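# Set two misplaced gears upright on furnace tray lugs

## Task

Correct the two wrongly placed gears so that each gear on the furnace tray rests flat on its own lug with its smaller end facing upward, and then release it from the gripper.

## Robot and tools

ROBOT. Two six-joint arms, left_arm and right_arm, each ending in a parallel two-finger gripper with a wrist camera. Base of left_arm: (-0.018, +0.285, 0) m, quat_wxyz (+0.999, 0, 0, +0.053). Base of right_arm: (-0.045, -0.322, 0) m, quat_wxyz (+1.000, 0, 0, +0.030). Outside forces may occasionally jerk a held part or shove a loose one.

FRAME. One shared scene frame: origin on the tabletop midway between the arms, +z up, +x pointing away from the robot over the table, left_arm on the +y side. The names left and right refer to the arms only, not to image sides. Each gripper's fingers extend along its own +z axis and close along its y axis. The reported end_effector_position is the pinch point between the pads, roughly 1 cm short of the fingertips.

execute_actions. Argument "actions" is a list holding zero or one item; optional "pictures" (boolean) asks for camera images. An empty list sends nothing and returns the state plus pictures. A motion item is {"rows": [...], "steps": n}: 1 to 15 rows, n from 4 to 15 (defaults to 15). Each row is applied for one control step of 1/30 s; if rows run out, the final row is repeated. A wait item is {"steps": n} with no rows, n up to 300; it sends no command and returns after n steps counted from the previous result, your reply time included. A refused call moves nothing.

ROW LAYOUT. Every row is a single flat list of 14 numbers covering both arms, even if one arm should stay still: left_arm waist, shoulder, elbow, wrist pitch, wrist yaw, wrist roll, opening, then the same seven for right_arm. The six joint values are absolute target angles in radians (not increments), in the same convention as the Joint positions line. Stated ranges: waist -2.880 to 2.880, shoulder 0.000 to 3.142, elbow 0.000 to 3.019, wrist pitch -1.693 to 1.571, wrist yaw -1.571 to 1.571, wrist roll -2.094 to 2.094. A target more than 0.019 rad outside a range, and farther out than the joint's last reported angle, gets the whole call refused. True limits may differ from the stated ones by up to 0.019 rad; a joint asked beyond its true end is stopped there, and the result may say "joint sent to its limit" (possibly referring to an earlier action). Its absence proves nothing. To keep an arm still, repeat its current angles.

OPENING. Absolute command from -1 (closed) to +1 (fully open). grip_measured reports the actual opening on that same scale; Joint positions gives the pad gap in metres, 0.094 m fully open. Away from the ends, fingers go to where grip_measured equals your number. To hold something keep commanding below grip_measured: about 0.03 lower grips firmly, a smaller margin more gently. Each gripper may read up to about 1 mm off, consistently. Pad force tops out near 50 to 62 N (sometimes lower), less on parts thinner than about 2 mm, with a brief spike on first contact.

MOTION. Speed is capped: per step the target sent to a joint stays within a fixed lead of its measured angle (waist 0.264, shoulder 0.32, elbow 0.276, wrist pitch 0.33, wrist yaw 0.186, wrist roll 0.522 rad). If the targets would put a gripper over 70 mm from where it is, all that arm's targets are pulled back proportionally. So distant goals need several actions. Between calls the arms keep heading to the last row sent, until everything has nearly stopped or a step is HELD; then only a new action resumes travel. Fingers still in motion continue regardless. Each result is captured 4 steps before the action ends; those final steps run while you reply, before the next action starts.

RESULTS. The state line, left_arm: ... | right_arm: ..., gives each gripper's end_effector_position (m) and end_effector_quat_wxyz in the scene frame; accuracy worsens at long reach. Joint positions and Joint velocities give, per arm, the six joints in order (rad, rad/s) then the pad gap (m, m/s). "joint command not followed" means a clearance check altered or blocked some joint targets; the rest of the row still ran. HELD marks steps where your row was partly or wholly not sent. Joint torques list total drive output per joint (nonzero even unloaded, with per-arm offset, scale and noise; friction can mimic or mask load). MOTOR HOT appears from 85 °C; at 100 °C the arm and its gripper go limp until cooled, reported as OVER-TEMPERATURE FAULT, so avoid holding loads for long stretches.

CAMERAS. cam_left_wrist and cam_right_wrist, both 504x504 fisheye, in that order. Intrinsics: left K=[[417.868, 0, 252.164], [0, 417.032, 250.112], [0, 0, 1]], right K=[[417.118, 0, 253.025], [0, 416.284, 248.041], [0, 0, 1]], D=[-0.03, 0, 0, 0], theta_max_deg=51.462. Optical frame: +z forward, +x right, +y down in the image.

zoom_image: {"camera": name, "region": [x0, y0, x1, y1]} in pixels of that camera's latest image, origin top-left, at most 504 by 504. Returns a magnified crop; moves nothing.

read_manual: optional "section" (only "licences"); returns licence text, moves nothing.

The gears must be correct and remain so. Sending a reply with no tool call ends everything.

AVOID. Knocking or placing anything off the table (fails the task), letting the arms collide or press on each other, dropping or slipping parts, slamming, and shoving hard. Move smoothly and efficiently; release the gripper at the end.

Each tool is called after ">>>" by a JSON object that holds its "method" and its "body".

## Session

>>> {"method": "execute_actions", "body": {"actions": []}}

Scene clock: 0.00 s of 6880.00 s.
left_arm: end_effector_position=(+0.1085, +0.1211, +0.3766) grip_measured=+1.000 end_effector_quat_wxyz=(+0.209, +0.094, +0.876, -0.425) | right_arm: end_effector_position=(+0.5553, -0.3502, +0.1879) grip_measured=+1.000 end_effector_quat_wxyz=(+0.006, +0.797, +0.587, +0.143)
Joint positions: left_arm=[-0.461  0.39   0.902 -1.308  0.689 -0.43   0.094] | right_arm=[-0.157  1.787  1.627 -1.187 -0.18   1.795  0.094]
Joint velocities: left_arm=[ 0.005  0.015 -0.027 -0.002 -0.007 -0.037  0.   ] | right_arm=[ 0.005 -0.015  0.002 -0.017  0.022  0.022  0.   ]
Joint torques (N m, as the arm reports them, + toward a larger angle): no reading

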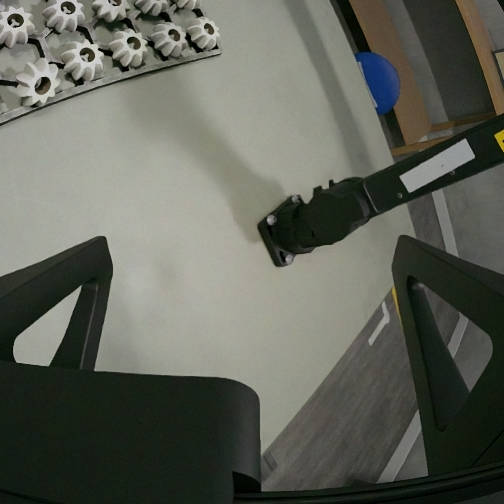

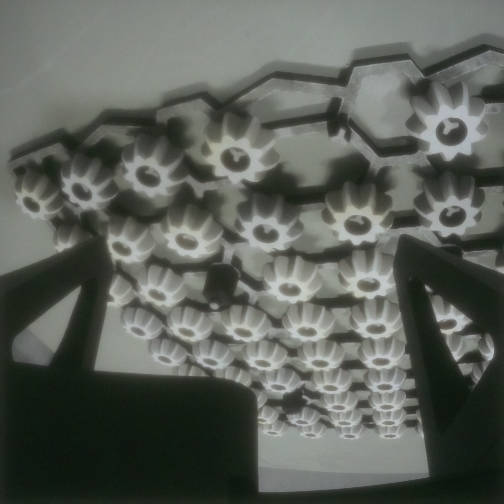

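>>> {"method": "execute_actions", "body": {"actions": [{"rows":[[-0.35,1.35,1.8,-1.4,0,0,1,-0.06,1.35,1.8,-1.4,0,0,1]],"steps":15}]}}

>>> {"method": "execute_actions", "body": {"actions": [{"steps":45}], "pictures": true}}

Scene clock: 0.90 s of 6880.00 s.
left_arm: end_effector_position=(+0.3338, +0.1826, +0.4430) grip_measured=+1.000 end_effector_quat_wxyz=(+0.294, +0.074, +0.949, -0.083) | right_arm: end_effector_position=(+0.5050, -0.3442, +0.2857) grip_measured=+1.000 end_effector_quat_wxyz=(+0.098, +0.691, +0.707, +0.109)
Joint positions: left_arm=[-0.361  1.003  1.426 -1.377  0.058 -0.117  0.094] | right_arm=[-0.11   1.593  1.627 -1.312 -0.033  1.503  0.094]
Joint velocities: left_arm=[ 0.024  1.89   1.521 -0.017 -0.579  0.374  0.   ] | right_arm=[ 0.142 -0.777  0.007 -0.212  0.11  -0.769  0.   ]
Joint torques (N m, as the arm reports them, + toward a larger angle): left_arm=[ 1.01 -3.7  11.93  0.61 -0.09  0.06] | right_arm=[ -0.45 -12.41  13.08   0.64   0.18  -0.14]
Steps of this call (steps 1 to 16: nothing new was sent; steps 17 to 27: the first 11 steps of this action). Readings (joint positions):
17: left_arm=[-0.457 0.406 0.918 -1.326 0.630 -0.386] | right_arm=[-0.156 1.782 1.627 -1.196 -0.155 1.773]
18: left_arm=[-0.441 0.443 0.954 -1.349 0.565 -0.339] | right_arm=[-0.153 1.776 1.627 -1.215 -0.131 1.746]
20: left_arm=[-0.405 0.552 1.052 -1.367 0.440 -0.263] | right_arm=[-0.145 1.751 1.627 -1.245 -0.094 1.694]
24: left_arm=[-0.368 0.807 1.267 -1.375 0.192 -0.163] | right_arm=[-0.125 1.670 1.627 -1.289 -0.051 1.588]
27: the state above

Scene clock: 2.40 s of 6880.00 s.
left_arm: end_effector_position=(+0.4614, +0.1609, +0.4566) grip_measured=+1.000 end_effector_quat_wxyz=(+0.283, +0.116, +0.951, -0.039) | right_arm: end_effector_position=(+0.4474, -0.3242, +0.4735) grip_measured=+1.000 end_effector_quat_wxyz=(+0.301, +0.007, +0.954, +0.002)
Joint positions: left_arm=[-0.357  1.357  1.753 -1.388  0.004 -0.01   0.094] | right_arm=[-0.064  1.35   1.782 -1.392 -0.002  0.012  0.094]
Joint velocities: left_arm=[ 0.015  0.005 -0.007  0.022 -0.007  0.022  0.   ] | right_arm=[-0.005 -0.015  0.002 -0.012  0.007 -0.081  0.   ]
Joint torques (N m, as the arm reports them, + toward a larger angle): left_arm=[  1.47 -10.    14.36   0.63  -0.23   0.03] | right_arm=[-0.21 -7.35  9.97  1.08  0.14 -0.15]
Kept back: nothing.
Steps of this call (steps 1 to 4: the last 4 steps of your previous action; steps 5 to 45: the robot went on to your last target). Readings (joint positions):
1: left_arm=[-0.360 1.067 1.479 -1.377 0.039 -0.105] | right_arm=[-0.105 1.566 1.629 -1.320 -0.028 1.470]
2: left_arm=[-0.360 1.132 1.532 -1.378 0.026 -0.094] | right_arm=[-0.101 1.540 1.632 -1.328 -0.023 1.435]
4: left_arm=[-0.359 1.260 1.652 -1.382 0.008 -0.067] | right_arm=[-0.092 1.490 1.643 -1.343 -0.016 1.353]
8: left_arm=[-0.358 1.388 1.747 -1.383 0.004 -0.033] | right_arm=[-0.077 1.403 1.693 -1.372 -0.006 1.112]
45: the state above

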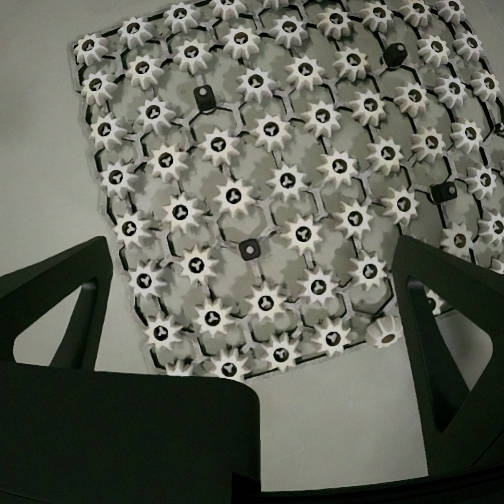

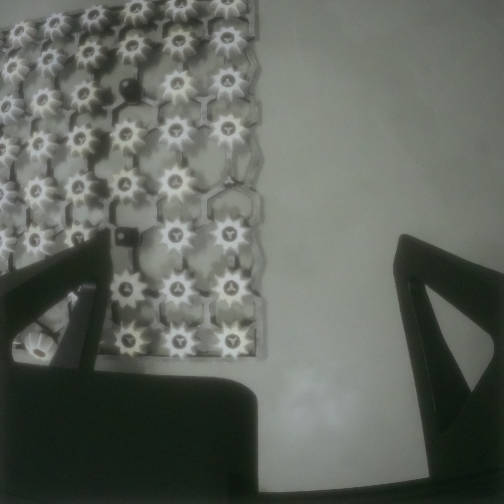

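>>> {"method": "zoom_image", "body": {"camera": "cam_left_wrist", "region": [252,150,504,380]}}

>>> {"method": "zoom_image", "body": {"camera": "cam_right_wrist", "region": [0,0,280,280]}}

>>> {"method": "zoom_image", "body": {"camera": "cam_left_wrist", "region": [252,0,504,200]}}

>>> {"method": "zoom_image", "body": {"camera": "cam_left_wrist", "region": [50,0,300,250]}}

Region (252, 150, 504, 380) of cam_left_wrist's 504x504 image, scaled by 2.000, with more detail than that image has; it fills the top 460 rows of this view, and the rest is white.

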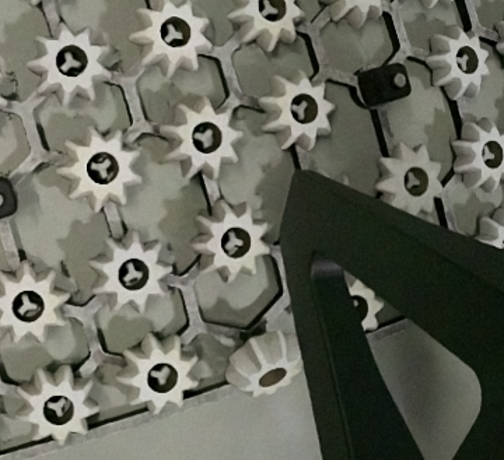

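Region (0, 0, 280, 280) of cam_right_wrist's 504x504 image, scaled by 1.800, with more detail than that image has.

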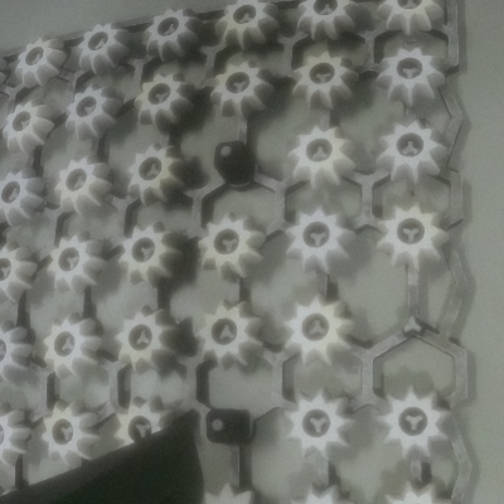

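Region (252, 0, 504, 200) of cam_left_wrist's 504x504 image, scaled by 2.000, with more detail than that image has; it fills the top 400 rows of this view, and the rest is white.

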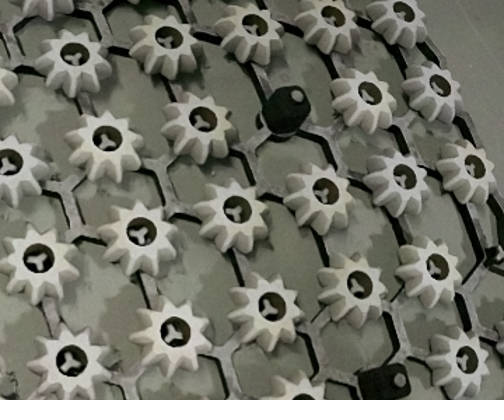

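Region (50, 0, 300, 250) of cam_left_wrist's 504x504 image, scaled by 2.016, with more detail than that image has.

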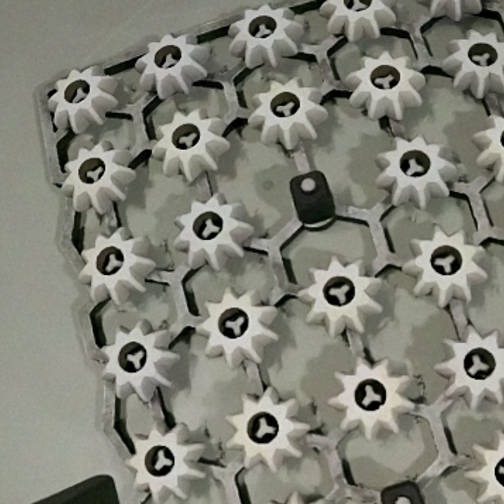

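>>> {"method": "zoom_image", "body": {"camera": "cam_right_wrist", "region": [0,210,280,380]}}

Region (0, 210, 280, 380) of cam_right_wrist's 504x504 image, scaled by 1.800, with more detail than that image has; it fills the top 306 rows of this view, and the rest is white.

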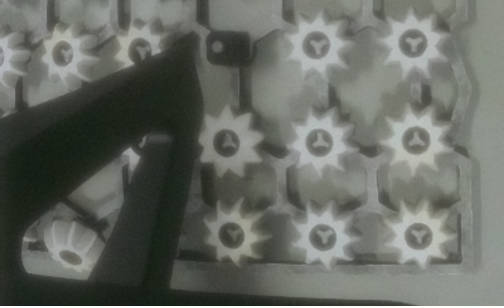

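>>> {"method": "execute_actions", "body": {"actions": [{"rows":[[-0.1,1.2,1.6,-1.4,0,0,1,0.318,1.605,1.33,-1.28,0,-0.407,1]],"steps":15}]}}

>>> {"method": "execute_actions", "body": {"actions": [{"steps":30}], "pictures": true}}

Scene clock: 4.67 s of 6880.00 s.
left_arm: end_effector_position=(+0.4192, +0.3057, +0.4486) grip_measured=+1.000 end_effector_quat_wxyz=(+0.283, -0.028, +0.959, +0.007) | right_arm: end_effector_position=(+0.4479, -0.2258, +0.3153) grip_measured=+1.000 end_effector_quat_wxyz=(+0.161, -0.172, +0.972, +0.003)
Joint positions: left_arm=[-0.059  1.208  1.602 -1.39  -0.003 -0.009  0.094] | right_arm=[ 0.134  1.451  1.54  -1.337  0.001 -0.156  0.094]
Joint velocities: left_arm=[-0.151 -0.23   0.007 -0.012  0.007 -0.037  0.   ] | right_arm=[ 0.679  0.464 -0.838  0.115 -0.051 -0.403  0.   ]
Joint torques (N m, as the arm reports them, + toward a larger angle): left_arm=[-2.14 -6.69  9.81  0.66  0.05  0.03] | right_arm=[-0.16 -8.01  8.82  1.23  0.01 -0.13]
Steps of this call (steps 1 to 15: the robot went on to your last target; steps 16 to 57: nothing new was sent; steps 58 to 68: the first 11 steps of this action). Readings (joint positions):
58: left_arm=[-0.348 1.350 1.741 -1.385 0.006 -0.009] | right_arm=[-0.060 1.351 1.773 -1.387 -0.001 -0.003]
59: left_arm=[-0.328 1.334 1.714 -1.385 0.007 -0.009] | right_arm=[-0.051 1.351 1.760 -1.379 0.001 -0.021]
61: left_arm=[-0.255 1.298 1.658 -1.385 0.007 -0.009] | right_arm=[-0.019 1.359 1.721 -1.368 0.001 -0.053]
65: left_arm=[-0.086 1.236 1.602 -1.390 -0.002 -0.009] | right_arm=[0.064 1.405 1.626 -1.350 0.001 -0.112]
68: the state above

Scene clock: 5.67 s of 6880.00 s.
left_arm: end_effector_position=(+0.4153, +0.2875, +0.4543) grip_measured=+1.000 end_effector_quat_wxyz=(+0.290, -0.008, +0.957, +0.001) | right_arm: end_effector_position=(+0.3842, -0.1507, +0.1460) grip_measured=+1.000 end_effector_quat_wxyz=(-0.011, -0.378, +0.926, +0.000)
Joint positions: left_arm=[-0.1    1.194  1.602 -1.39  -0.003 -0.009  0.094] | right_arm=[ 0.32   1.608  1.303 -1.288 -0.001 -0.396  0.094]
Joint velocities: left_arm=[-0.005 -0.015 -0.002 -0.002  0.007  0.037  0.   ] | right_arm=[-0.015 -0.024  0.007 -0.017 -0.007 -0.007  0.   ]
Joint torques (N m, as the arm reports them, + toward a larger angle): left_arm=[ 0.67 -6.75  9.86  0.75  0.03  0.03] | right_arm=[ -0.73 -11.2   10.21   0.76   0.04  -0.16]
Kept back: nothing.
Steps of this call (steps 1 to 4: the last 4 steps of your previous action; steps 5 to 30: the robot went on to your last target). Readings (joint positions):
1: left_arm=[-0.065 1.202 1.602 -1.390 -0.003 -0.009] | right_arm=[0.157 1.469 1.510 -1.332 0.001 -0.173]
2: left_arm=[-0.074 1.197 1.602 -1.390 -0.003 -0.009] | right_arm=[0.181 1.487 1.480 -1.326 0.001 -0.191]
4: left_arm=[-0.090 1.194 1.602 -1.390 -0.003 -0.009] | right_arm=[0.229 1.526 1.421 -1.314 0.001 -0.233]
8: left_arm=[-0.100 1.194 1.602 -1.390 -0.003 -0.009] | right_arm=[0.318 1.610 1.325 -1.294 -0.000 -0.326]
30: the state above

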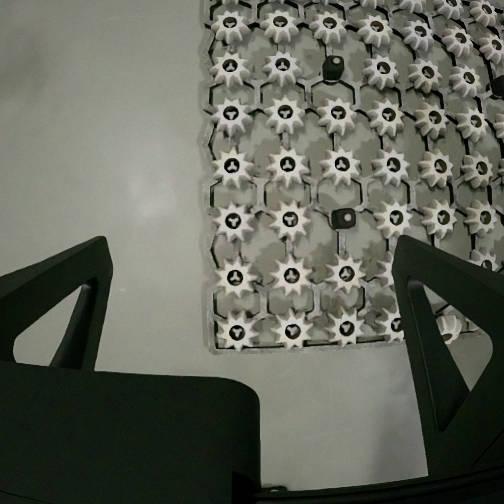

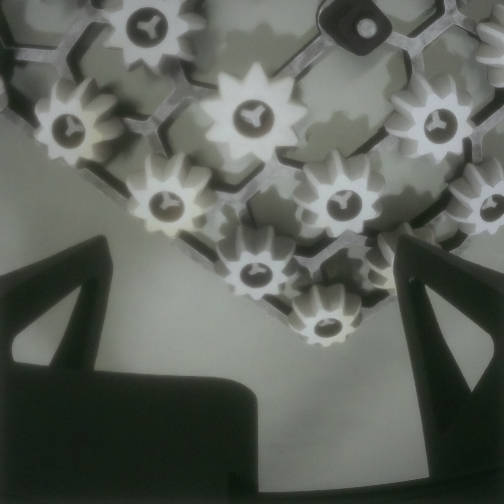

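>>> {"method": "execute_actions", "body": {"actions": [{"rows":[[-0.1,1.2,1.6,-1.4,0,0,1,0.322,1.63,1.29,-1.21,0,-0.41,1],[-0.1,1.2,1.6,-1.4,0,0,1,0.322,1.63,1.29,-1.21,0,-0.41,1],[-0.1,1.2,1.6,-1.4,0,0,1,0.324,1.65,1.26,-1.15,0,-0.41,1],[-0.1,1.2,1.6,-1.4,0,0,1,0.324,1.65,1.26,-1.15,0,-0.41,1],[-0.1,1.2,1.6,-1.4,0,0,1,0.325,1.671,1.225,-1.09,0,-0.41,1]],"steps":15}]}}

>>> {"method": "execute_actions", "body": {"actions": [{"steps":12}], "pictures": true}}

Scene clock: 6.40 s of 6880.00 s.
left_arm: end_effector_position=(+0.4153, +0.2875, +0.4543) grip_measured=+1.000 end_effector_quat_wxyz=(+0.290, -0.008, +0.957, +0.001) | right_arm: end_effector_position=(+0.3953, -0.1463, +0.0882) grip_measured=+1.000 end_effector_quat_wxyz=(+0.008, -0.379, +0.925, +0.000)
Joint positions: left_arm=[-0.1    1.194  1.602 -1.39  -0.003 -0.009  0.094] | right_arm=[ 0.32   1.67   1.219 -1.103 -0.001 -0.398  0.094]
Joint velocities: left_arm=[-0.024  0.005 -0.007  0.017  0.037 -0.022  0.   ] | right_arm=[-0.005  0.181 -0.11   0.017 -0.037 -0.007  0.   ]
Joint torques (N m, as the arm reports them, + toward a larger angle): left_arm=[ 0.76 -6.87  9.86  0.75  0.03  0.02] | right_arm=[ -0.24 -11.92   8.72   0.94   0.03  -0.15]
Steps of this call (steps 1 to 11: the robot went on to your last target; steps 12 to 22: the first 11 steps of this action). Readings (joint positions):
12: left_arm=[-0.100 1.194 1.602 -1.390 -0.003 -0.009] | right_arm=[0.320 1.608 1.300 -1.274 -0.001 -0.396]
13: left_arm=[-0.100 1.194 1.602 -1.390 -0.003 -0.009] | right_arm=[0.320 1.608 1.297 -1.254 -0.001 -0.397]
15: left_arm=[-0.100 1.194 1.602 -1.390 -0.003 -0.009] | right_arm=[0.320 1.613 1.283 -1.198 -0.001 -0.397]
19: left_arm=[-0.100 1.194 1.602 -1.390 -0.003 -0.009] | right_arm=[0.320 1.643 1.236 -1.112 -0.001 -0.398]
22: the state above

Scene clock: 6.80 s of 6880.00 s.
left_arm: end_effector_position=(+0.4153, +0.2875, +0.4543) grip_measured=+1.000 end_effector_quat_wxyz=(+0.290, -0.008, +0.957, +0.001) | right_arm: end_effector_position=(+0.3945, -0.1466, +0.0838) grip_measured=+1.000 end_effector_quat_wxyz=(+0.005, -0.380, +0.925, +0.000)
Joint positions: left_arm=[-0.1    1.194  1.602 -1.39  -0.003 -0.009  0.094] | right_arm=[ 0.32   1.677  1.215 -1.099 -0.001 -0.399  0.094]
Joint velocities: left_arm=[-0.015 -0.005  0.007 -0.002  0.037  0.037  0.   ] | right_arm=[-0.005 -0.005  0.002  0.017  0.066 -0.095  0.   ]
Joint torques (N m, as the arm reports them, + toward a larger angle): left_arm=[ 0.77 -6.86  9.81  0.77  0.04  0.03] | right_arm=[ -0.26 -12.03   8.58   0.81   0.03  -0.15]
Kept back: nothing.
Steps of this call (steps 1 to 4: the last 4 steps of your previous action; steps 5 to 12: the robot went on to your last target). Readings (joint positions):
1: left_arm=[-0.100 1.194 1.602 -1.390 -0.003 -0.009] | right_arm=[0.320 1.675 1.216 -1.103 -0.001 -0.398]
2: left_arm=[-0.100 1.194 1.602 -1.390 -0.003 -0.009] | right_arm=[0.320 1.678 1.215 -1.102 -0.001 -0.399]
4: left_arm=[-0.100 1.194 1.602 -1.390 -0.003 -0.009] | right_arm=[0.320 1.678 1.215 -1.102 -0.001 -0.399]
8: left_arm=[-0.100 1.194 1.602 -1.390 -0.003 -0.009] | right_arm=[0.320 1.677 1.215 -1.100 -0.001 -0.399]
12: the state above

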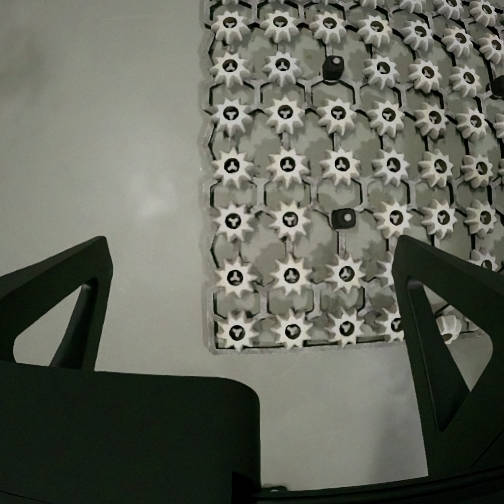

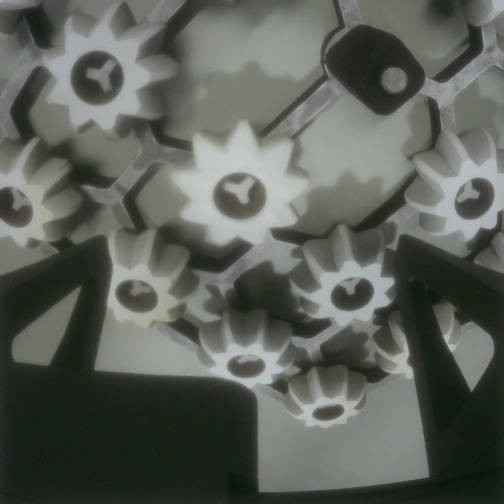

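>>> {"method": "execute_actions", "body": {"actions": [{"rows":[[-0.1,1.2,1.6,-1.4,0,0,1,0.333,1.675,1.21,-1.085,0,-0.41,1],[-0.1,1.2,1.6,-1.4,0,0,1,0.333,1.68,1.2,-1.075,0,-0.41,1],[-0.1,1.2,1.6,-1.4,0,0,1,0.333,1.688,1.193,-1.06,0,-0.41,1],[-0.1,1.2,1.6,-1.4,0,0,1,0.333,1.696,1.186,-1.045,0,-0.41,1],[-0.1,1.2,1.6,-1.4,0,0,1,0.333,1.704,1.179,-1.03,0,-0.41,1],[-0.1,1.2,1.6,-1.4,0,0,1,0.333,1.712,1.172,-1.015,0,-0.41,1],[-0.1,1.2,1.6,-1.4,0,0,1,0.333,1.72,1.165,-1.0,0,-0.41,1],[-0.1,1.2,1.6,-1.4,0,0,1,0.333,1.728,1.158,-0.985,0,-0.41,1],[-0.1,1.2,1.6,-1.4,0,0,1,0.333,1.736,1.152,-0.965,0,-0.41,1]],"steps":15}]}}

>>> {"method": "execute_actions", "body": {"actions": [{"steps":12}], "pictures": true}}

Scene clock: 7.87 s of 6880.00 s.
left_arm: end_effector_position=(+0.4153, +0.2875, +0.4543) grip_measured=+1.000 end_effector_quat_wxyz=(+0.290, -0.008, +0.957, +0.001) | right_arm: end_effector_position=(+0.3941, -0.1434, +0.0482) grip_measured=+1.000 end_effector_quat_wxyz=(+0.015, -0.383, +0.924, +0.000)
Joint positions: left_arm=[-0.1    1.194  1.602 -1.39  -0.003 -0.009  0.094] | right_arm=[ 0.327  1.713  1.157 -0.985 -0.001 -0.399  0.094]
Joint velocities: left_arm=[-0.015  0.015  0.012  0.022 -0.051 -0.022  0.   ] | right_arm=[ 0.005  0.269 -0.115  0.188 -0.022 -0.007  0.   ]
Joint torques (N m, as the arm reports them, + toward a larger angle): left_arm=[ 0.71 -6.8   9.8   0.77  0.03  0.03] | right_arm=[ -0.23 -11.11   7.64   0.71   0.03  -0.15]
Steps of this call (steps 1 to 15: the robot went on to your last target; steps 16 to 21: nothing new was sent; steps 22 to 32: the first 11 steps of this action). Readings (joint positions):
22: left_arm=[-0.100 1.194 1.602 -1.390 -0.003 -0.009] | right_arm=[0.320 1.677 1.214 -1.098 -0.001 -0.399]
23: left_arm=[-0.100 1.194 1.602 -1.390 -0.003 -0.009] | right_arm=[0.321 1.677 1.212 -1.094 -0.001 -0.399]
25: left_arm=[-0.100 1.194 1.602 -1.390 -0.003 -0.009] | right_arm=[0.323 1.677 1.203 -1.076 -0.001 -0.399]
29: left_arm=[-0.100 1.194 1.602 -1.390 -0.003 -0.009] | right_arm=[0.326 1.689 1.174 -1.022 -0.001 -0.399]
32: the state above

Scene clock: 8.27 s of 6880.00 s.
left_arm: end_effector_position=(+0.4153, +0.2875, +0.4543) grip_measured=+1.000 end_effector_quat_wxyz=(+0.290, -0.008, +0.957, +0.001) | right_arm: end_effector_position=(+0.3899, -0.1451, +0.0343) grip_measured=+1.000 end_effector_quat_wxyz=(+0.003, -0.383, +0.924, +0.000)
Joint positions: left_arm=[-0.1    1.194  1.602 -1.39  -0.003 -0.009  0.094] | right_arm=[ 0.327  1.736  1.146 -0.974 -0.001 -0.399  0.094]
Joint velocities: left_arm=[-0.015 -0.015 -0.007 -0.022  0.022  0.022  0.   ] | right_arm=[-0.015 -0.015 -0.007 -0.012  0.051 -0.081  0.   ]
Joint torques (N m, as the arm reports them, + toward a larger angle): left_arm=[ 0.82 -6.62  9.83  0.73  0.04  0.02] | right_arm=[ -0.15 -10.89   7.75   0.88   0.03  -0.15]
Kept back: nothing.
Steps of this call (steps 1 to 4: the last 4 steps of your previous action; steps 5 to 12: the robot went on to your last target). Readings (joint positions):
1: left_arm=[-0.100 1.194 1.602 -1.390 -0.003 -0.009] | right_arm=[0.327 1.721 1.153 -0.981 -0.001 -0.399]
2: left_arm=[-0.100 1.194 1.602 -1.390 -0.003 -0.009] | right_arm=[0.327 1.728 1.151 -0.978 -0.001 -0.399]
4: left_arm=[-0.100 1.194 1.602 -1.390 -0.003 -0.009] | right_arm=[0.327 1.736 1.146 -0.977 -0.001 -0.399]
8: left_arm=[-0.100 1.194 1.602 -1.390 -0.003 -0.009] | right_arm=[0.327 1.736 1.146 -0.975 -0.001 -0.399]
12: the state above

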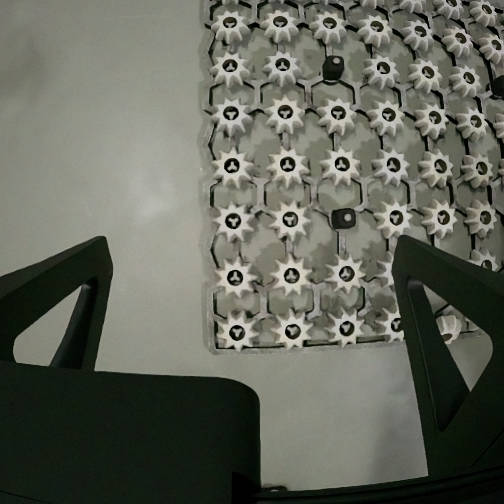

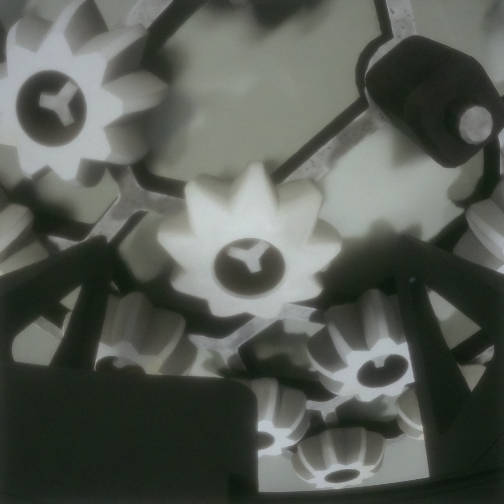

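>>> {"method": "execute_actions", "body": {"actions": [{"rows":[[-0.1,1.2,1.6,-1.4,0,0,1,0.331,1.745,1.152,-0.965,0,-0.41,0.8],[-0.1,1.2,1.6,-1.4,0,0,1,0.331,1.745,1.152,-0.965,0,-0.41,0.6],[-0.1,1.2,1.6,-1.4,0,0,1,0.331,1.745,1.152,-0.965,0,-0.41,0.45],[-0.1,1.2,1.6,-1.4,0,0,1,0.331,1.745,1.152,-0.965,0,-0.41,0.35],[-0.1,1.2,1.6,-1.4,0,0,1,0.331,1.745,1.152,-0.965,0,-0.41,0.28],[-0.1,1.2,1.6,-1.4,0,0,1,0.331,1.745,1.152,-0.965,0,-0.41,0.22],[-0.1,1.2,1.6,-1.4,0,0,1,0.331,1.745,1.152,-0.965,0,-0.41,0.18],[-0.1,1.2,1.6,-1.4,0,0,1,0.331,1.745,1.152,-0.965,0,-0.41,0.15],[-0.1,1.2,1.6,-1.4,0,0,1,0.331,1.745,1.152,-0.965,0,-0.41,0.13],[-0.1,1.2,1.6,-1.4,0,0,1,0.331,1.745,1.152,-0.965,0,-0.41,0.11],[-0.1,1.2,1.6,-1.4,0,0,1,0.331,1.745,1.152,-0.965,0,-0.41,0.09],[-0.1,1.2,1.6,-1.4,0,0,1,0.331,1.745,1.152,-0.965,0,-0.41,0.07]],"steps":15}]}}

>>> {"method": "execute_actions", "body": {"actions": [{"steps":10}], "pictures": true}}

Scene clock: 9.17 s of 6880.00 s.
left_arm: end_effector_position=(+0.4153, +0.2875, +0.4543) grip_measured=+1.000 end_effector_quat_wxyz=(+0.290, -0.008, +0.957, +0.001) | right_arm: end_effector_position=(+0.3897, -0.1442, +0.0348) grip_measured=+0.101 end_effector_quat_wxyz=(+0.004, -0.384, +0.923, +0.001)
Joint positions: left_arm=[-0.1    1.194  1.602 -1.39  -0.003 -0.009  0.094] | right_arm=[ 0.328  1.735  1.146 -0.974 -0.003 -0.4    0.052]
Joint velocities: left_arm=[-0.005 -0.005 -0.017  0.032  0.007  0.007  0.   ] | right_arm=[-0.005 -0.024  0.007  0.002  0.081 -0.007 -0.017]
Joint torques (N m, as the arm reports them, + toward a larger angle): left_arm=[ 0.82 -6.83  9.85  0.78  0.04  0.02] | right_arm=[ -0.36 -10.79   7.79   0.86   0.11  -0.15]
Steps of this call (steps 1 to 16: the robot went on to your last target; steps 17 to 27: the first 11 steps of this action). Readings (joint positions):
17: left_arm=[-0.100 1.194 1.602 -1.390 -0.003 -0.009] | right_arm=[0.327 1.736 1.146 -0.974 -0.001 -0.399]
18: left_arm=[-0.100 1.194 1.602 -1.390 -0.003 -0.009] | right_arm=[0.327 1.736 1.146 -0.974 -0.001 -0.399]
20: left_arm=[-0.100 1.194 1.602 -1.390 -0.003 -0.009] | right_arm=[0.327 1.736 1.146 -0.974 -0.001 -0.399]
24: left_arm=[-0.100 1.194 1.602 -1.390 -0.003 -0.009] | right_arm=[0.327 1.736 1.146 -0.974 -0.002 -0.399]
27: the state above

Scene clock: 9.50 s of 6880.00 s.
left_arm: end_effector_position=(+0.4153, +0.2875, +0.4543) grip_measured=+1.000 end_effector_quat_wxyz=(+0.290, -0.008, +0.957, +0.001) | right_arm: end_effector_position=(+0.3898, -0.1442, +0.0353) grip_measured=+0.072 end_effector_quat_wxyz=(+0.004, -0.384, +0.923, +0.001)
Joint positions: left_arm=[-0.1    1.194  1.602 -1.39  -0.003 -0.009  0.094] | right_arm=[ 0.328  1.734  1.146 -0.974 -0.003 -0.4    0.05 ]
Joint velocities: left_arm=[ 0.005  0.005 -0.002  0.007 -0.007  0.051  0.   ] | right_arm=[-0.015  0.005 -0.002 -0.002  0.081 -0.037 -0.   ]
Joint torques (N m, as the arm reports them, + toward a larger angle): left_arm=[ 0.81 -6.73  9.8   0.8   0.04  0.03] | right_arm=[ -0.32 -10.7    7.85   0.84   0.11  -0.14]
Kept back: nothing.
Steps of this call (steps 1 to 4: the last 4 steps of your previous action; steps 5 to 10: the robot went on to your last target). Readings (joint positions):
1: left_arm=[-0.100 1.194 1.602 -1.390 -0.003 -0.009] | right_arm=[0.328 1.734 1.146 -0.974 -0.003 -0.400]
2: left_arm=[-0.100 1.194 1.602 -1.390 -0.003 -0.009] | right_arm=[0.328 1.734 1.146 -0.974 -0.003 -0.400]
4: left_arm=[-0.100 1.194 1.602 -1.390 -0.003 -0.009] | right_arm=[0.328 1.734 1.146 -0.974 -0.003 -0.400]
8: left_arm=[-0.100 1.194 1.602 -1.390 -0.003 -0.009] | right_arm=[0.328 1.734 1.146 -0.974 -0.003 -0.400]
10: the state above

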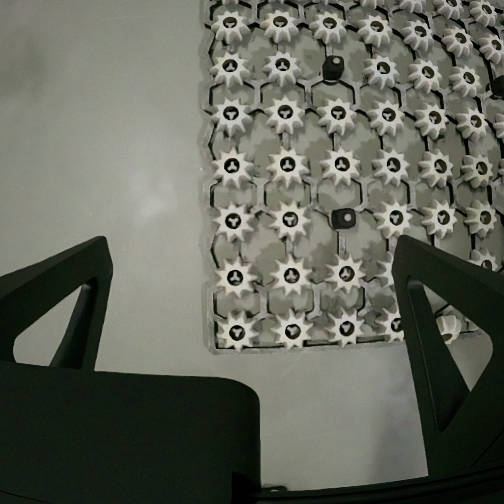

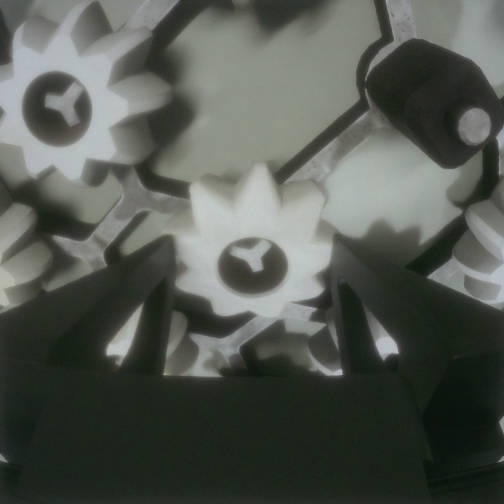

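>>> {"method": "execute_actions", "body": {"actions": [{"rows":[[-0.1,1.2,1.6,-1.4,0,0,1,0.331,1.74,1.152,-0.965,0,-0.41,0.3],[-0.1,1.2,1.6,-1.4,0,0,1,0.331,1.74,1.152,-0.965,0,-0.41,0.5],[-0.1,1.2,1.6,-1.4,0,0,1,0.331,1.74,1.152,-0.965,0,-0.41,0.5],[-0.1,1.2,1.6,-1.4,0,0,1,0.331,1.75,1.145,-0.955,0,-0.41,0.5],[-0.1,1.2,1.6,-1.4,0,0,1,0.331,1.758,1.138,-0.943,0,-0.41,0.5]],"steps":15}]}}

>>> {"method": "execute_actions", "body": {"actions": [{"steps":10}], "pictures": true}}

Scene clock: 10.10 s of 6880.00 s.
left_arm: end_effector_position=(+0.4153, +0.2875, +0.4543) grip_measured=+1.000 end_effector_quat_wxyz=(+0.290, -0.008, +0.957, +0.001) | right_arm: end_effector_position=(+0.3913, -0.1437, +0.0296) grip_measured=+0.499 end_effector_quat_wxyz=(+0.008, -0.384, +0.923, +0.001)
Joint positions: left_arm=[-0.1    1.194  1.602 -1.39  -0.003 -0.009  0.094] | right_arm=[ 0.328  1.742  1.14  -0.953 -0.002 -0.4    0.07 ]
Joint velocities: left_arm=[-0.005 -0.024 -0.017  0.002  0.007  0.007  0.   ] | right_arm=[-0.015  0.034 -0.012 -0.012  0.037  0.066 -0.   ]
Joint torques (N m, as the arm reports them, + toward a larger angle): left_arm=[ 0.8  -6.68  9.82  0.79  0.04  0.02] | right_arm=[ -0.44 -10.64   7.29   0.96   0.1   -0.14]
Steps of this call (steps 1 to 7: the robot went on to your last target; steps 8 to 18: the first 11 steps of this action). Readings (joint positions):
8: left_arm=[-0.100 1.194 1.602 -1.390 -0.003 -0.009] | right_arm=[0.328 1.734 1.146 -0.974 -0.003 -0.400]
9: left_arm=[-0.100 1.194 1.602 -1.390 -0.003 -0.009] | right_arm=[0.328 1.734 1.146 -0.973 -0.002 -0.400]
11: left_arm=[-0.100 1.194 1.602 -1.390 -0.003 -0.009] | right_arm=[0.328 1.734 1.146 -0.972 -0.002 -0.400]
15: left_arm=[-0.100 1.194 1.602 -1.390 -0.003 -0.009] | right_arm=[0.328 1.737 1.143 -0.954 -0.002 -0.400]
18: the state above

Scene clock: 10.43 s of 6880.00 s.
left_arm: end_effector_position=(+0.4153, +0.2875, +0.4543) grip_measured=+1.000 end_effector_quat_wxyz=(+0.290, -0.008, +0.957, +0.001) | right_arm: end_effector_position=(+0.3902, -0.1441, +0.0278) grip_measured=+0.499 end_effector_quat_wxyz=(+0.005, -0.384, +0.923, +0.001)
Joint positions: left_arm=[-0.1    1.194  1.602 -1.39  -0.003 -0.009  0.094] | right_arm=[ 0.328  1.745  1.138 -0.953 -0.002 -0.4    0.07 ]
Joint velocities: left_arm=[ 0.005 -0.005  0.017 -0.007 -0.037 -0.066  0.   ] | right_arm=[ 0.005 -0.015 -0.012  0.002 -0.081  0.037  0.001]
Joint torques (N m, as the arm reports them, + toward a larger angle): left_arm=[ 0.66 -6.78  9.82  0.79  0.04  0.02] | right_arm=[ -0.32 -10.71   7.23   0.86   0.1   -0.15]
Kept back: nothing.
Steps of this call (steps 1 to 4: the last 4 steps of your previous action; steps 5 to 10: the robot went on to your last target). Readings (joint positions):
1: left_arm=[-0.100 1.194 1.602 -1.390 -0.003 -0.009] | right_arm=[0.328 1.744 1.139 -0.953 -0.002 -0.400]
2: left_arm=[-0.100 1.194 1.602 -1.390 -0.003 -0.009] | right_arm=[0.328 1.744 1.138 -0.953 -0.002 -0.400]
4: left_arm=[-0.100 1.194 1.602 -1.390 -0.003 -0.009] | right_arm=[0.328 1.745 1.138 -0.953 -0.002 -0.400]
8: left_arm=[-0.100 1.194 1.602 -1.390 -0.003 -0.009] | right_arm=[0.328 1.745 1.138 -0.953 -0.002 -0.400]
10: the state above

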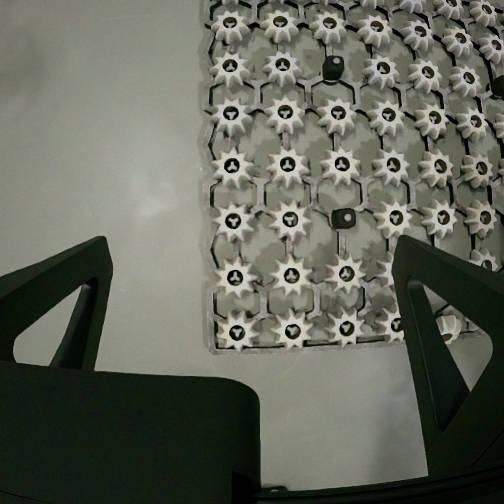

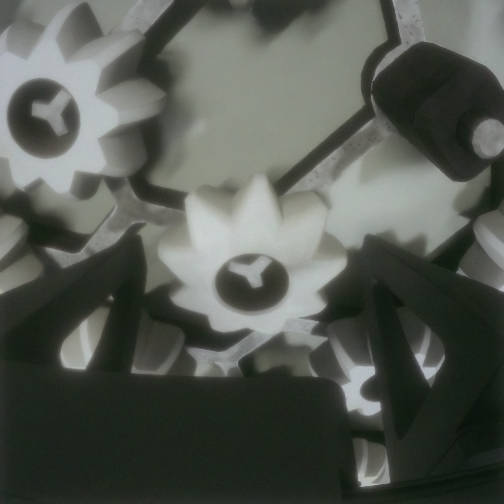

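>>> {"method": "execute_actions", "body": {"actions": [{"rows":[[-0.1,1.2,1.6,-1.4,0,0,1,0.331,1.768,1.134,-0.935,0,-0.41,0.5],[-0.1,1.2,1.6,-1.4,0,0,1,0.331,1.768,1.134,-0.935,0,-0.41,0.45],[-0.1,1.2,1.6,-1.4,0,0,1,0.331,1.768,1.134,-0.935,0,-0.41,0.4],[-0.1,1.2,1.6,-1.4,0,0,1,0.331,1.768,1.134,-0.935,0,-0.41,0.35],[-0.1,1.2,1.6,-1.4,0,0,1,0.331,1.768,1.134,-0.935,0,-0.41,0.3],[-0.1,1.2,1.6,-1.4,0,0,1,0.331,1.768,1.134,-0.935,0,-0.41,0.26],[-0.1,1.2,1.6,-1.4,0,0,1,0.331,1.768,1.134,-0.935,0,-0.41,0.22],[-0.1,1.2,1.6,-1.4,0,0,1,0.331,1.768,1.134,-0.935,0,-0.41,0.19],[-0.1,1.2,1.6,-1.4,0,0,1,0.331,1.768,1.134,-0.935,0,-0.41,0.16],[-0.1,1.2,1.6,-1.4,0,0,1,0.331,1.768,1.134,-0.935,0,-0.41,0.14],[-0.1,1.2,1.6,-1.4,0,0,1,0.331,1.768,1.134,-0.935,0,-0.41,0.12],[-0.1,1.2,1.6,-1.4,0,0,1,0.331,1.768,1.134,-0.935,0,-0.41,0.1],[-0.1,1.2,1.6,-1.4,0,0,1,0.331,1.768,1.134,-0.935,0,-0.41,0.08]],"steps":15}]}}

>>> {"method": "execute_actions", "body": {"actions": [{"steps":10}], "pictures": true}}

Scene clock: 11.17 s of 6880.00 s.
left_arm: end_effector_position=(+0.4153, +0.2875, +0.4543) grip_measured=+1.000 end_effector_quat_wxyz=(+0.290, -0.008, +0.957, +0.001) | right_arm: end_effector_position=(+0.3908, -0.1439, +0.0240) grip_measured=+0.196 end_effector_quat_wxyz=(+0.005, -0.384, +0.923, +0.001)
Joint positions: left_arm=[-0.1    1.194  1.602 -1.39  -0.003 -0.009  0.094] | right_arm=[ 0.328  1.752  1.136 -0.944 -0.002 -0.4    0.056]
Joint velocities: left_arm=[-0.005 -0.005  0.002 -0.002 -0.022 -0.037  0.   ] | right_arm=[-0.005 -0.005 -0.002 -0.007 -0.037 -0.022  0.   ]
Joint torques (N m, as the arm reports them, + toward a larger angle): left_arm=[ 0.88 -6.73  9.8   0.76  0.03  0.02] | right_arm=[ -0.53 -10.51   7.06   0.89   0.08  -0.14]
Steps of this call (steps 1 to 11: the robot went on to your last target; steps 12 to 22: the first 11 steps of this action). Readings (joint positions):
12: left_arm=[-0.100 1.194 1.602 -1.390 -0.003 -0.009] | right_arm=[0.328 1.745 1.137 -0.951 -0.002 -0.400]
13: left_arm=[-0.100 1.194 1.602 -1.390 -0.003 -0.009] | right_arm=[0.328 1.746 1.137 -0.949 -0.002 -0.400]
15: left_arm=[-0.100 1.194 1.602 -1.390 -0.003 -0.009] | right_arm=[0.328 1.749 1.137 -0.946 -0.002 -0.400]
19: left_arm=[-0.100 1.194 1.602 -1.390 -0.003 -0.009] | right_arm=[0.328 1.752 1.136 -0.944 -0.002 -0.400]
22: the state above

Scene clock: 11.50 s of 6880.00 s.
left_arm: end_effector_position=(+0.4153, +0.2875, +0.4543) grip_measured=+1.000 end_effector_quat_wxyz=(+0.290, -0.008, +0.957, +0.001) | right_arm: end_effector_position=(+0.3908, -0.1439, +0.0240) grip_measured=+0.196 end_effector_quat_wxyz=(+0.005, -0.384, +0.923, +0.001)
Joint positions: left_arm=[-0.1    1.194  1.602 -1.39  -0.003 -0.009  0.094] | right_arm=[ 0.328  1.752  1.136 -0.944 -0.002 -0.4    0.056]
Joint velocities: left_arm=[-0.015  0.005 -0.007  0.002 -0.066  0.037  0.   ] | right_arm=[-0.005 -0.005 -0.012 -0.002  0.051 -0.007 -0.   ]
Joint torques (N m, as the arm reports them, + toward a larger angle): left_arm=[ 0.73 -6.74  9.85  0.75  0.04  0.03] | right_arm=[ -0.27 -10.49   7.06   0.83   0.09  -0.14]
Kept back: nothing.
Steps of this call (steps 1 to 4: the last 4 steps of your previous action; steps 5 to 10: the robot went on to your last target). Readings (joint positions):
1: left_arm=[-0.100 1.194 1.602 -1.390 -0.003 -0.009] | right_arm=[0.328 1.752 1.136 -0.944 -0.002 -0.400]
2: left_arm=[-0.100 1.194 1.602 -1.390 -0.003 -0.009] | right_arm=[0.328 1.752 1.136 -0.944 -0.002 -0.400]
4: left_arm=[-0.100 1.194 1.602 -1.390 -0.003 -0.009] | right_arm=[0.328 1.752 1.136 -0.944 -0.002 -0.400]
8: left_arm=[-0.100 1.194 1.602 -1.390 -0.003 -0.009] | right_arm=[0.328 1.752 1.136 -0.944 -0.002 -0.400]
10: the state above

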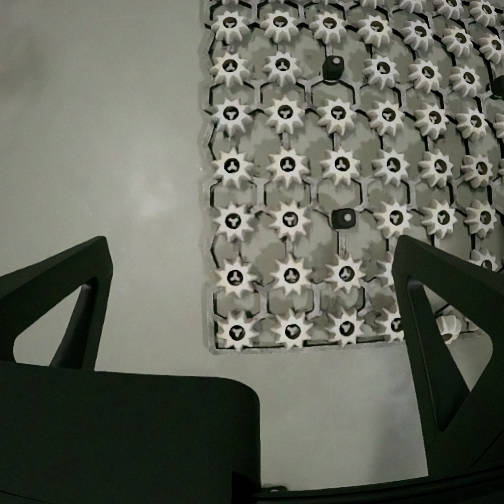

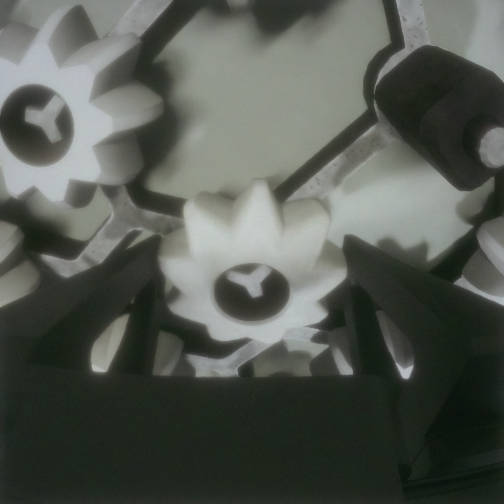

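>>> {"method": "execute_actions", "body": {"actions": [{"rows":[[-0.11,1.17,1.55,-1.3,0.08,-0.08,1,0.331,1.745,1.15,-0.955,0,-0.41,0.16],[-0.12,1.14,1.48,-1.2,0.16,-0.16,1,0.331,1.735,1.16,-0.975,0,-0.41,0.16],[-0.13,1.11,1.41,-1.1,0.25,-0.24,1,0.331,1.725,1.17,-0.995,0,-0.41,0.16],[-0.14,1.08,1.34,-1.0,0.34,-0.32,1,0.331,1.715,1.18,-1.015,0,-0.41,0.16],[-0.15,1.05,1.27,-0.9,0.43,-0.4,1,0.331,1.705,1.19,-1.035,0,-0.41,0.16],[-0.16,1.02,1.2,-0.8,0.52,-0.48,1,0.331,1.695,1.2,-1.055,0,-0.41,0.16],[-0.17,0.99,1.13,-0.7,0.61,-0.56,1,0.331,1.685,1.21,-1.075,0,-0.41,0.16],[-0.18,0.96,1.06,-0.6,0.7,-0.64,1,0.331,1.675,1.22,-1.095,0,-0.41,0.16],[-0.19,0.93,0.99,-0.5,0.79,-0.72,1,0.331,1.663,1.233,-1.12,0,-0.41,0.16],[-0.2,0.9,0.92,-0.4,0.88,-0.8,1,0.331,1.65,1.25,-1.15,0,-0.41,0.16],[-0.21,0.87,0.85,-0.3,0.97,-0.88,1,0.331,1.637,1.27,-1.18,0,-0.41,0.16],[-0.22,0.84,0.78,-0.2,1.06,-0.96,1,0.331,1.624,1.29,-1.21,0,-0.41,0.16],[-0.23,0.8,0.71,-0.1,1.15,-1.04,1,0.331,1.61,1.31,-1.24,0,-0.41,0.16],[-0.25,0.75,0.62,0.05,1.28,-1.15,1,0.331,1.6,1.33,-1.27,0,-0.41,0.16],[-0.265,0.686,0.51,0.2,1.412,-1.257,1,0.331,1.6,1.33,-1.27,0,-0.41,0.16]]}], "pictures": true}}

Scene clock: 12.97 s of 6880.00 s.
left_arm: end_effector_position=(+0.3674, +0.1181, +0.4014) grip_measured=+1.000 end_effector_quat_wxyz=(+0.324, +0.032, +0.803, -0.500) | right_arm: end_effector_position=(+0.3792, -0.1489, +0.0619) grip_measured=+0.196 end_effector_quat_wxyz=(-0.028, -0.384, +0.923, +0.001)
Joint positions: left_arm=[-0.188  0.944  0.967 -0.506  0.896 -0.568  0.094] | right_arm=[ 0.328  1.707  1.188 -1.108 -0.001 -0.4    0.056]
Joint velocities: left_arm=[-0.327 -0.855 -1.956  2.811  2.059 -2.059  0.   ] | right_arm=[-0.005 -0.415  0.188 -0.974 -0.022 -0.022 -0.001]
Joint torques (N m, as the arm reports them, + toward a larger angle): left_arm=[ 0.75 -6.37 11.34  1.25  0.03 -0.11] | right_arm=[ -0.25 -14.91  12.6    0.44   0.05  -0.13]
Steps of this call (steps 1 to 15: the robot went on to your last target; steps 16 to 33: nothing new was sent; steps 34 to 44: the first 11 steps of this action). Readings (joint positions):
34: left_arm=[-0.100 1.192 1.594 -1.374 0.036 -0.019] | right_arm=[0.328 1.752 1.136 -0.944 -0.002 -0.400]
35: left_arm=[-0.100 1.182 1.568 -1.325 0.102 -0.043] | right_arm=[0.328 1.752 1.136 -0.947 -0.002 -0.400]
37: left_arm=[-0.107 1.140 1.464 -1.170 0.268 -0.122] | right_arm=[0.328 1.751 1.139 -0.962 -0.001 -0.400]
41: left_arm=[-0.150 1.029 1.181 -0.800 0.626 -0.357] | right_arm=[0.328 1.739 1.165 -1.021 -0.001 -0.400]
44: the state above

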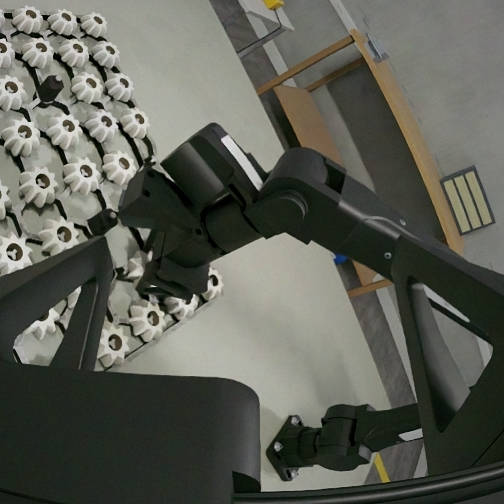

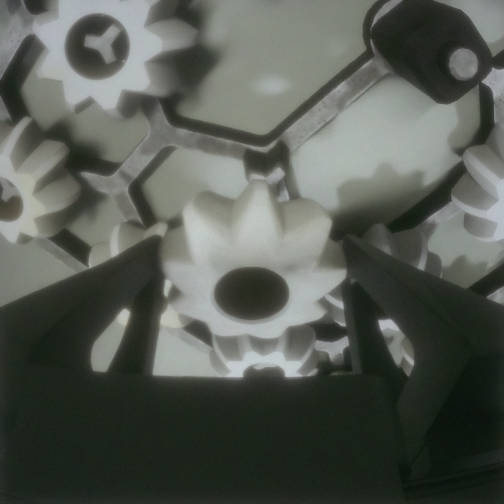

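>>> {"method": "execute_actions", "body": {"actions": [{"rows":[[-0.265,0.686,0.51,0.2,1.412,-1.265,1,0.331,1.58,1.31,-1.25,0,-0.41,0.16],[-0.265,0.686,0.51,0.2,1.412,-1.265,1,0.335,1.55,1.29,-1.22,0,-0.4,0.16],[-0.265,0.686,0.51,0.2,1.412,-1.265,1,0.34,1.51,1.26,-1.17,-0.03,-0.38,0.16],[-0.265,0.686,0.51,0.2,1.412,-1.265,1,0.345,1.47,1.22,-1.11,-0.07,-0.36,0.16],[-0.265,0.686,0.51,0.2,1.412,-1.265,1,0.35,1.42,1.18,-1.04,-0.12,-0.34,0.16],[-0.265,0.686,0.51,0.2,1.412,-1.265,1,0.355,1.37,1.14,-0.96,-0.17,-0.32,0.16],[-0.265,0.686,0.51,0.2,1.412,-1.265,1,0.36,1.32,1.1,-0.88,-0.22,-0.3,0.16],[-0.265,0.686,0.51,0.2,1.412,-1.265,1,0.365,1.27,1.06,-0.8,-0.27,-0.28,0.16],[-0.265,0.686,0.51,0.2,1.412,-1.265,1,0.37,1.22,1.02,-0.72,-0.32,-0.26,0.16],[-0.265,0.686,0.51,0.2,1.412,-1.265,1,0.375,1.17,0.98,-0.64,-0.37,-0.24,0.16],[-0.265,0.686,0.51,0.2,1.412,-1.265,1,0.38,1.13,0.94,-0.56,-0.42,-0.22,0.16],[-0.265,0.686,0.51,0.2,1.412,-1.265,1,0.385,1.09,0.9,-0.48,-0.47,-0.2,0.16],[-0.265,0.686,0.51,0.2,1.412,-1.265,1,0.39,1.06,0.86,-0.4,-0.52,-0.18,0.16],[-0.265,0.686,0.51,0.2,1.412,-1.265,1,0.395,1.03,0.82,-0.32,-0.58,-0.16,0.16],[-0.265,0.686,0.51,0.2,1.412,-1.265,1,0.4,1.0,0.78,-0.24,-0.64,-0.14,0.16]]}]}}

>>> {"method": "execute_actions", "body": {"actions": [{"rows":[[-0.265,0.686,0.51,0.2,1.412,-1.265,1,0.405,0.98,0.75,-0.16,-0.7,-0.12,0.16],[-0.265,0.686,0.51,0.2,1.412,-1.265,1,0.41,0.96,0.72,-0.08,-0.76,-0.1,0.16],[-0.265,0.686,0.51,0.2,1.412,-1.265,1,0.415,0.945,0.69,0,-0.82,-0.08,0.16],[-0.265,0.686,0.51,0.2,1.412,-1.265,1,0.42,0.93,0.665,0.08,-0.88,-0.06,0.16],[-0.265,0.686,0.51,0.2,1.412,-1.265,1,0.425,0.92,0.64,0.15,-0.94,-0.04,0.16],[-0.265,0.686,0.51,0.2,1.412,-1.265,1,0.43,0.91,0.62,0.21,-0.99,-0.02,0.16],[-0.265,0.686,0.51,0.2,1.412,-1.265,1,0.43,0.903,0.605,0.27,-1.04,0,0.16],[-0.265,0.686,0.51,0.2,1.412,-1.265,1,0.43,0.903,0.595,0.33,-1.085,0.01,0.16]],"steps":15}]}}

>>> {"method": "execute_actions", "body": {"actions": [{"steps":15}], "pictures": true}}

Scene clock: 13.87 s of 6880.00 s.
left_arm: end_effector_position=(+0.1973, +0.0772, +0.3515) grip_measured=+1.000 end_effector_quat_wxyz=(+0.111, +0.114, +0.698, -0.698) | right_arm: end_effector_position=(+0.3496, -0.0780, +0.2061) grip_measured=+0.195 end_effector_quat_wxyz=(+0.256, -0.381, +0.867, +0.192)
Joint positions: left_arm=[-0.269  0.675  0.494  0.182  1.412 -1.252  0.094] | right_arm=[ 0.36   1.261  0.98  -0.741 -0.369 -0.303  0.056]
Joint velocities: left_arm=[ 0.015 -0.005 -0.002  0.007 -0.037 -0.022  0.   ] | right_arm=[ 0.19  -1.675 -1.057  2.308 -1.414  0.491 -0.   ]
Joint torques (N m, as the arm reports them, + toward a larger angle): left_arm=[ 1.09 -0.53 12.25  2.07 -0.1  -0.07] | right_arm=[-0.23 -8.58 11.11  1.52 -0.18  0.01]
Steps of this call (steps 1 to 4: the last 4 steps of your previous action; steps 5 to 16: the robot went on to your last target; steps 17 to 27: the first 11 steps of this action). Readings (joint positions):
17: left_arm=[-0.269 0.675 0.494 0.182 1.412 -1.228] | right_arm=[0.328 1.602 1.291 -1.262 -0.001 -0.400]
18: left_arm=[-0.269 0.675 0.494 0.182 1.412 -1.233] | right_arm=[0.328 1.600 1.289 -1.255 -0.001 -0.400]
20: left_arm=[-0.269 0.675 0.494 0.182 1.412 -1.241] | right_arm=[0.328 1.575 1.257 -1.194 -0.039 -0.394]
24: left_arm=[-0.269 0.675 0.494 0.182 1.412 -1.249] | right_arm=[0.339 1.424 1.099 -0.953 -0.223 -0.349]
27: the state above

Scene clock: 14.37 s of 6880.00 s.
left_arm: end_effector_position=(+0.1973, +0.0772, +0.3515) grip_measured=+1.000 end_effector_quat_wxyz=(+0.110, +0.113, +0.698, -0.699) | right_arm: end_effector_position=(+0.1982, -0.0199, +0.3337) grip_measured=+0.195 end_effector_quat_wxyz=(+0.487, -0.505, +0.510, +0.498)
Joint positions: left_arm=[-0.269  0.675  0.494  0.182  1.412 -1.255  0.094] | right_arm=[ 0.431  0.91   0.57   0.276 -1.084 -0.04   0.056]
Joint velocities: left_arm=[ 0.005  0.015  0.007 -0.017 -0.037  0.022  0.   ] | right_arm=[-0.015  0.005 -0.1    0.359 -0.037  0.198 -0.   ]
Joint torques (N m, as the arm reports them, + toward a larger angle): left_arm=[ 1.13 -0.77 12.27  2.09 -0.1  -0.09] | right_arm=[-0.9  -2.5  11.73  2.95 -0.05  0.02]
Steps of this call (steps 1 to 4: the last 4 steps of your previous action; steps 5 to 15: the first 11 steps of this action). Readings (joint positions):
5: left_arm=[-0.269 0.675 0.494 0.182 1.412 -1.254] | right_arm=[0.393 1.011 0.807 -0.329 -0.649 -0.211]
6: left_arm=[-0.269 0.675 0.494 0.182 1.412 -1.254] | right_arm=[0.397 0.977 0.775 -0.249 -0.710 -0.192]
8: left_arm=[-0.269 0.675 0.494 0.182 1.412 -1.254] | right_arm=[0.407 0.933 0.713 -0.088 -0.831 -0.153]
12: left_arm=[-0.269 0.675 0.494 0.182 1.412 -1.255] | right_arm=[0.425 0.910 0.607 0.188 -1.047 -0.076]
15: the state above

Scene clock: 14.87 s of 6880.00 s.
left_arm: end_effector_position=(+0.1973, +0.0772, +0.3515) grip_measured=+1.000 end_effector_quat_wxyz=(+0.110, +0.113, +0.698, -0.699) | right_arm: end_effector_position=(+0.1981, -0.0200, +0.3368) grip_measured=+0.195 end_effector_quat_wxyz=(+0.486, -0.498, +0.511, +0.504)
Joint positions: left_arm=[-0.269  0.675  0.494  0.182  1.412 -1.255  0.094] | right_arm=[ 0.431  0.91   0.567  0.304 -1.084 -0.003  0.056]
Joint velocities: left_arm=[-0.024 -0.005  0.002  0.002 -0.037 -0.037  0.   ] | right_arm=[-0.015  0.005 -0.007 -0.002 -0.007 -0.095  0.001]
Joint torques (N m, as the arm reports them, + toward a larger angle): left_arm=[ 1.1  -0.81 12.28  2.08 -0.1  -0.09] | right_arm=[-0.68 -2.12 11.29  2.8  -0.01  0.02]
Kept back: nothing.
Steps of this call (steps 1 to 4: the last 4 steps of your previous action; steps 5 to 15: the robot went on to your last target). Readings (joint positions):
1: left_arm=[-0.269 0.675 0.494 0.182 1.412 -1.255] | right_arm=[0.431 0.910 0.567 0.285 -1.084 -0.032]
2: left_arm=[-0.269 0.675 0.494 0.182 1.412 -1.255] | right_arm=[0.431 0.910 0.567 0.292 -1.084 -0.026]
4: left_arm=[-0.269 0.675 0.494 0.182 1.412 -1.255] | right_arm=[0.431 0.910 0.567 0.301 -1.084 -0.017]
8: left_arm=[-0.269 0.675 0.494 0.182 1.412 -1.255] | right_arm=[0.431 0.910 0.567 0.304 -1.084 -0.008]
15: the state above

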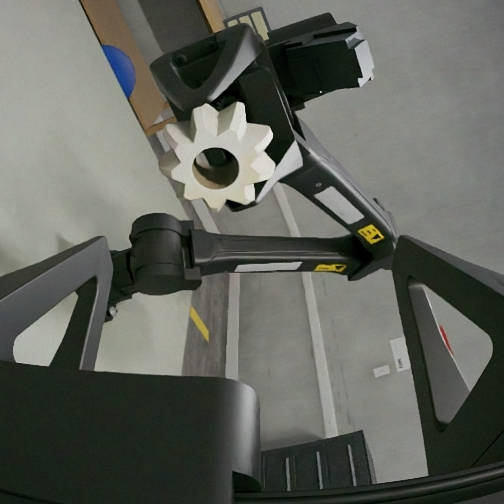

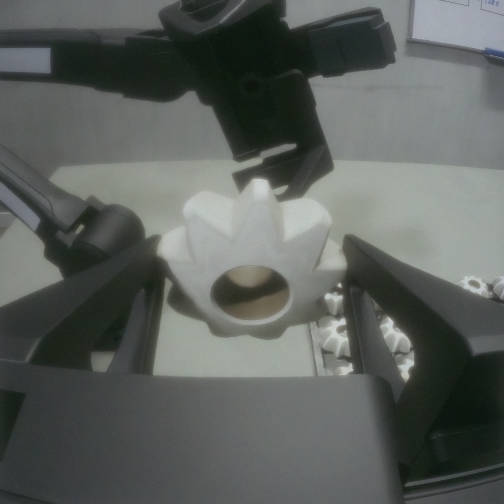

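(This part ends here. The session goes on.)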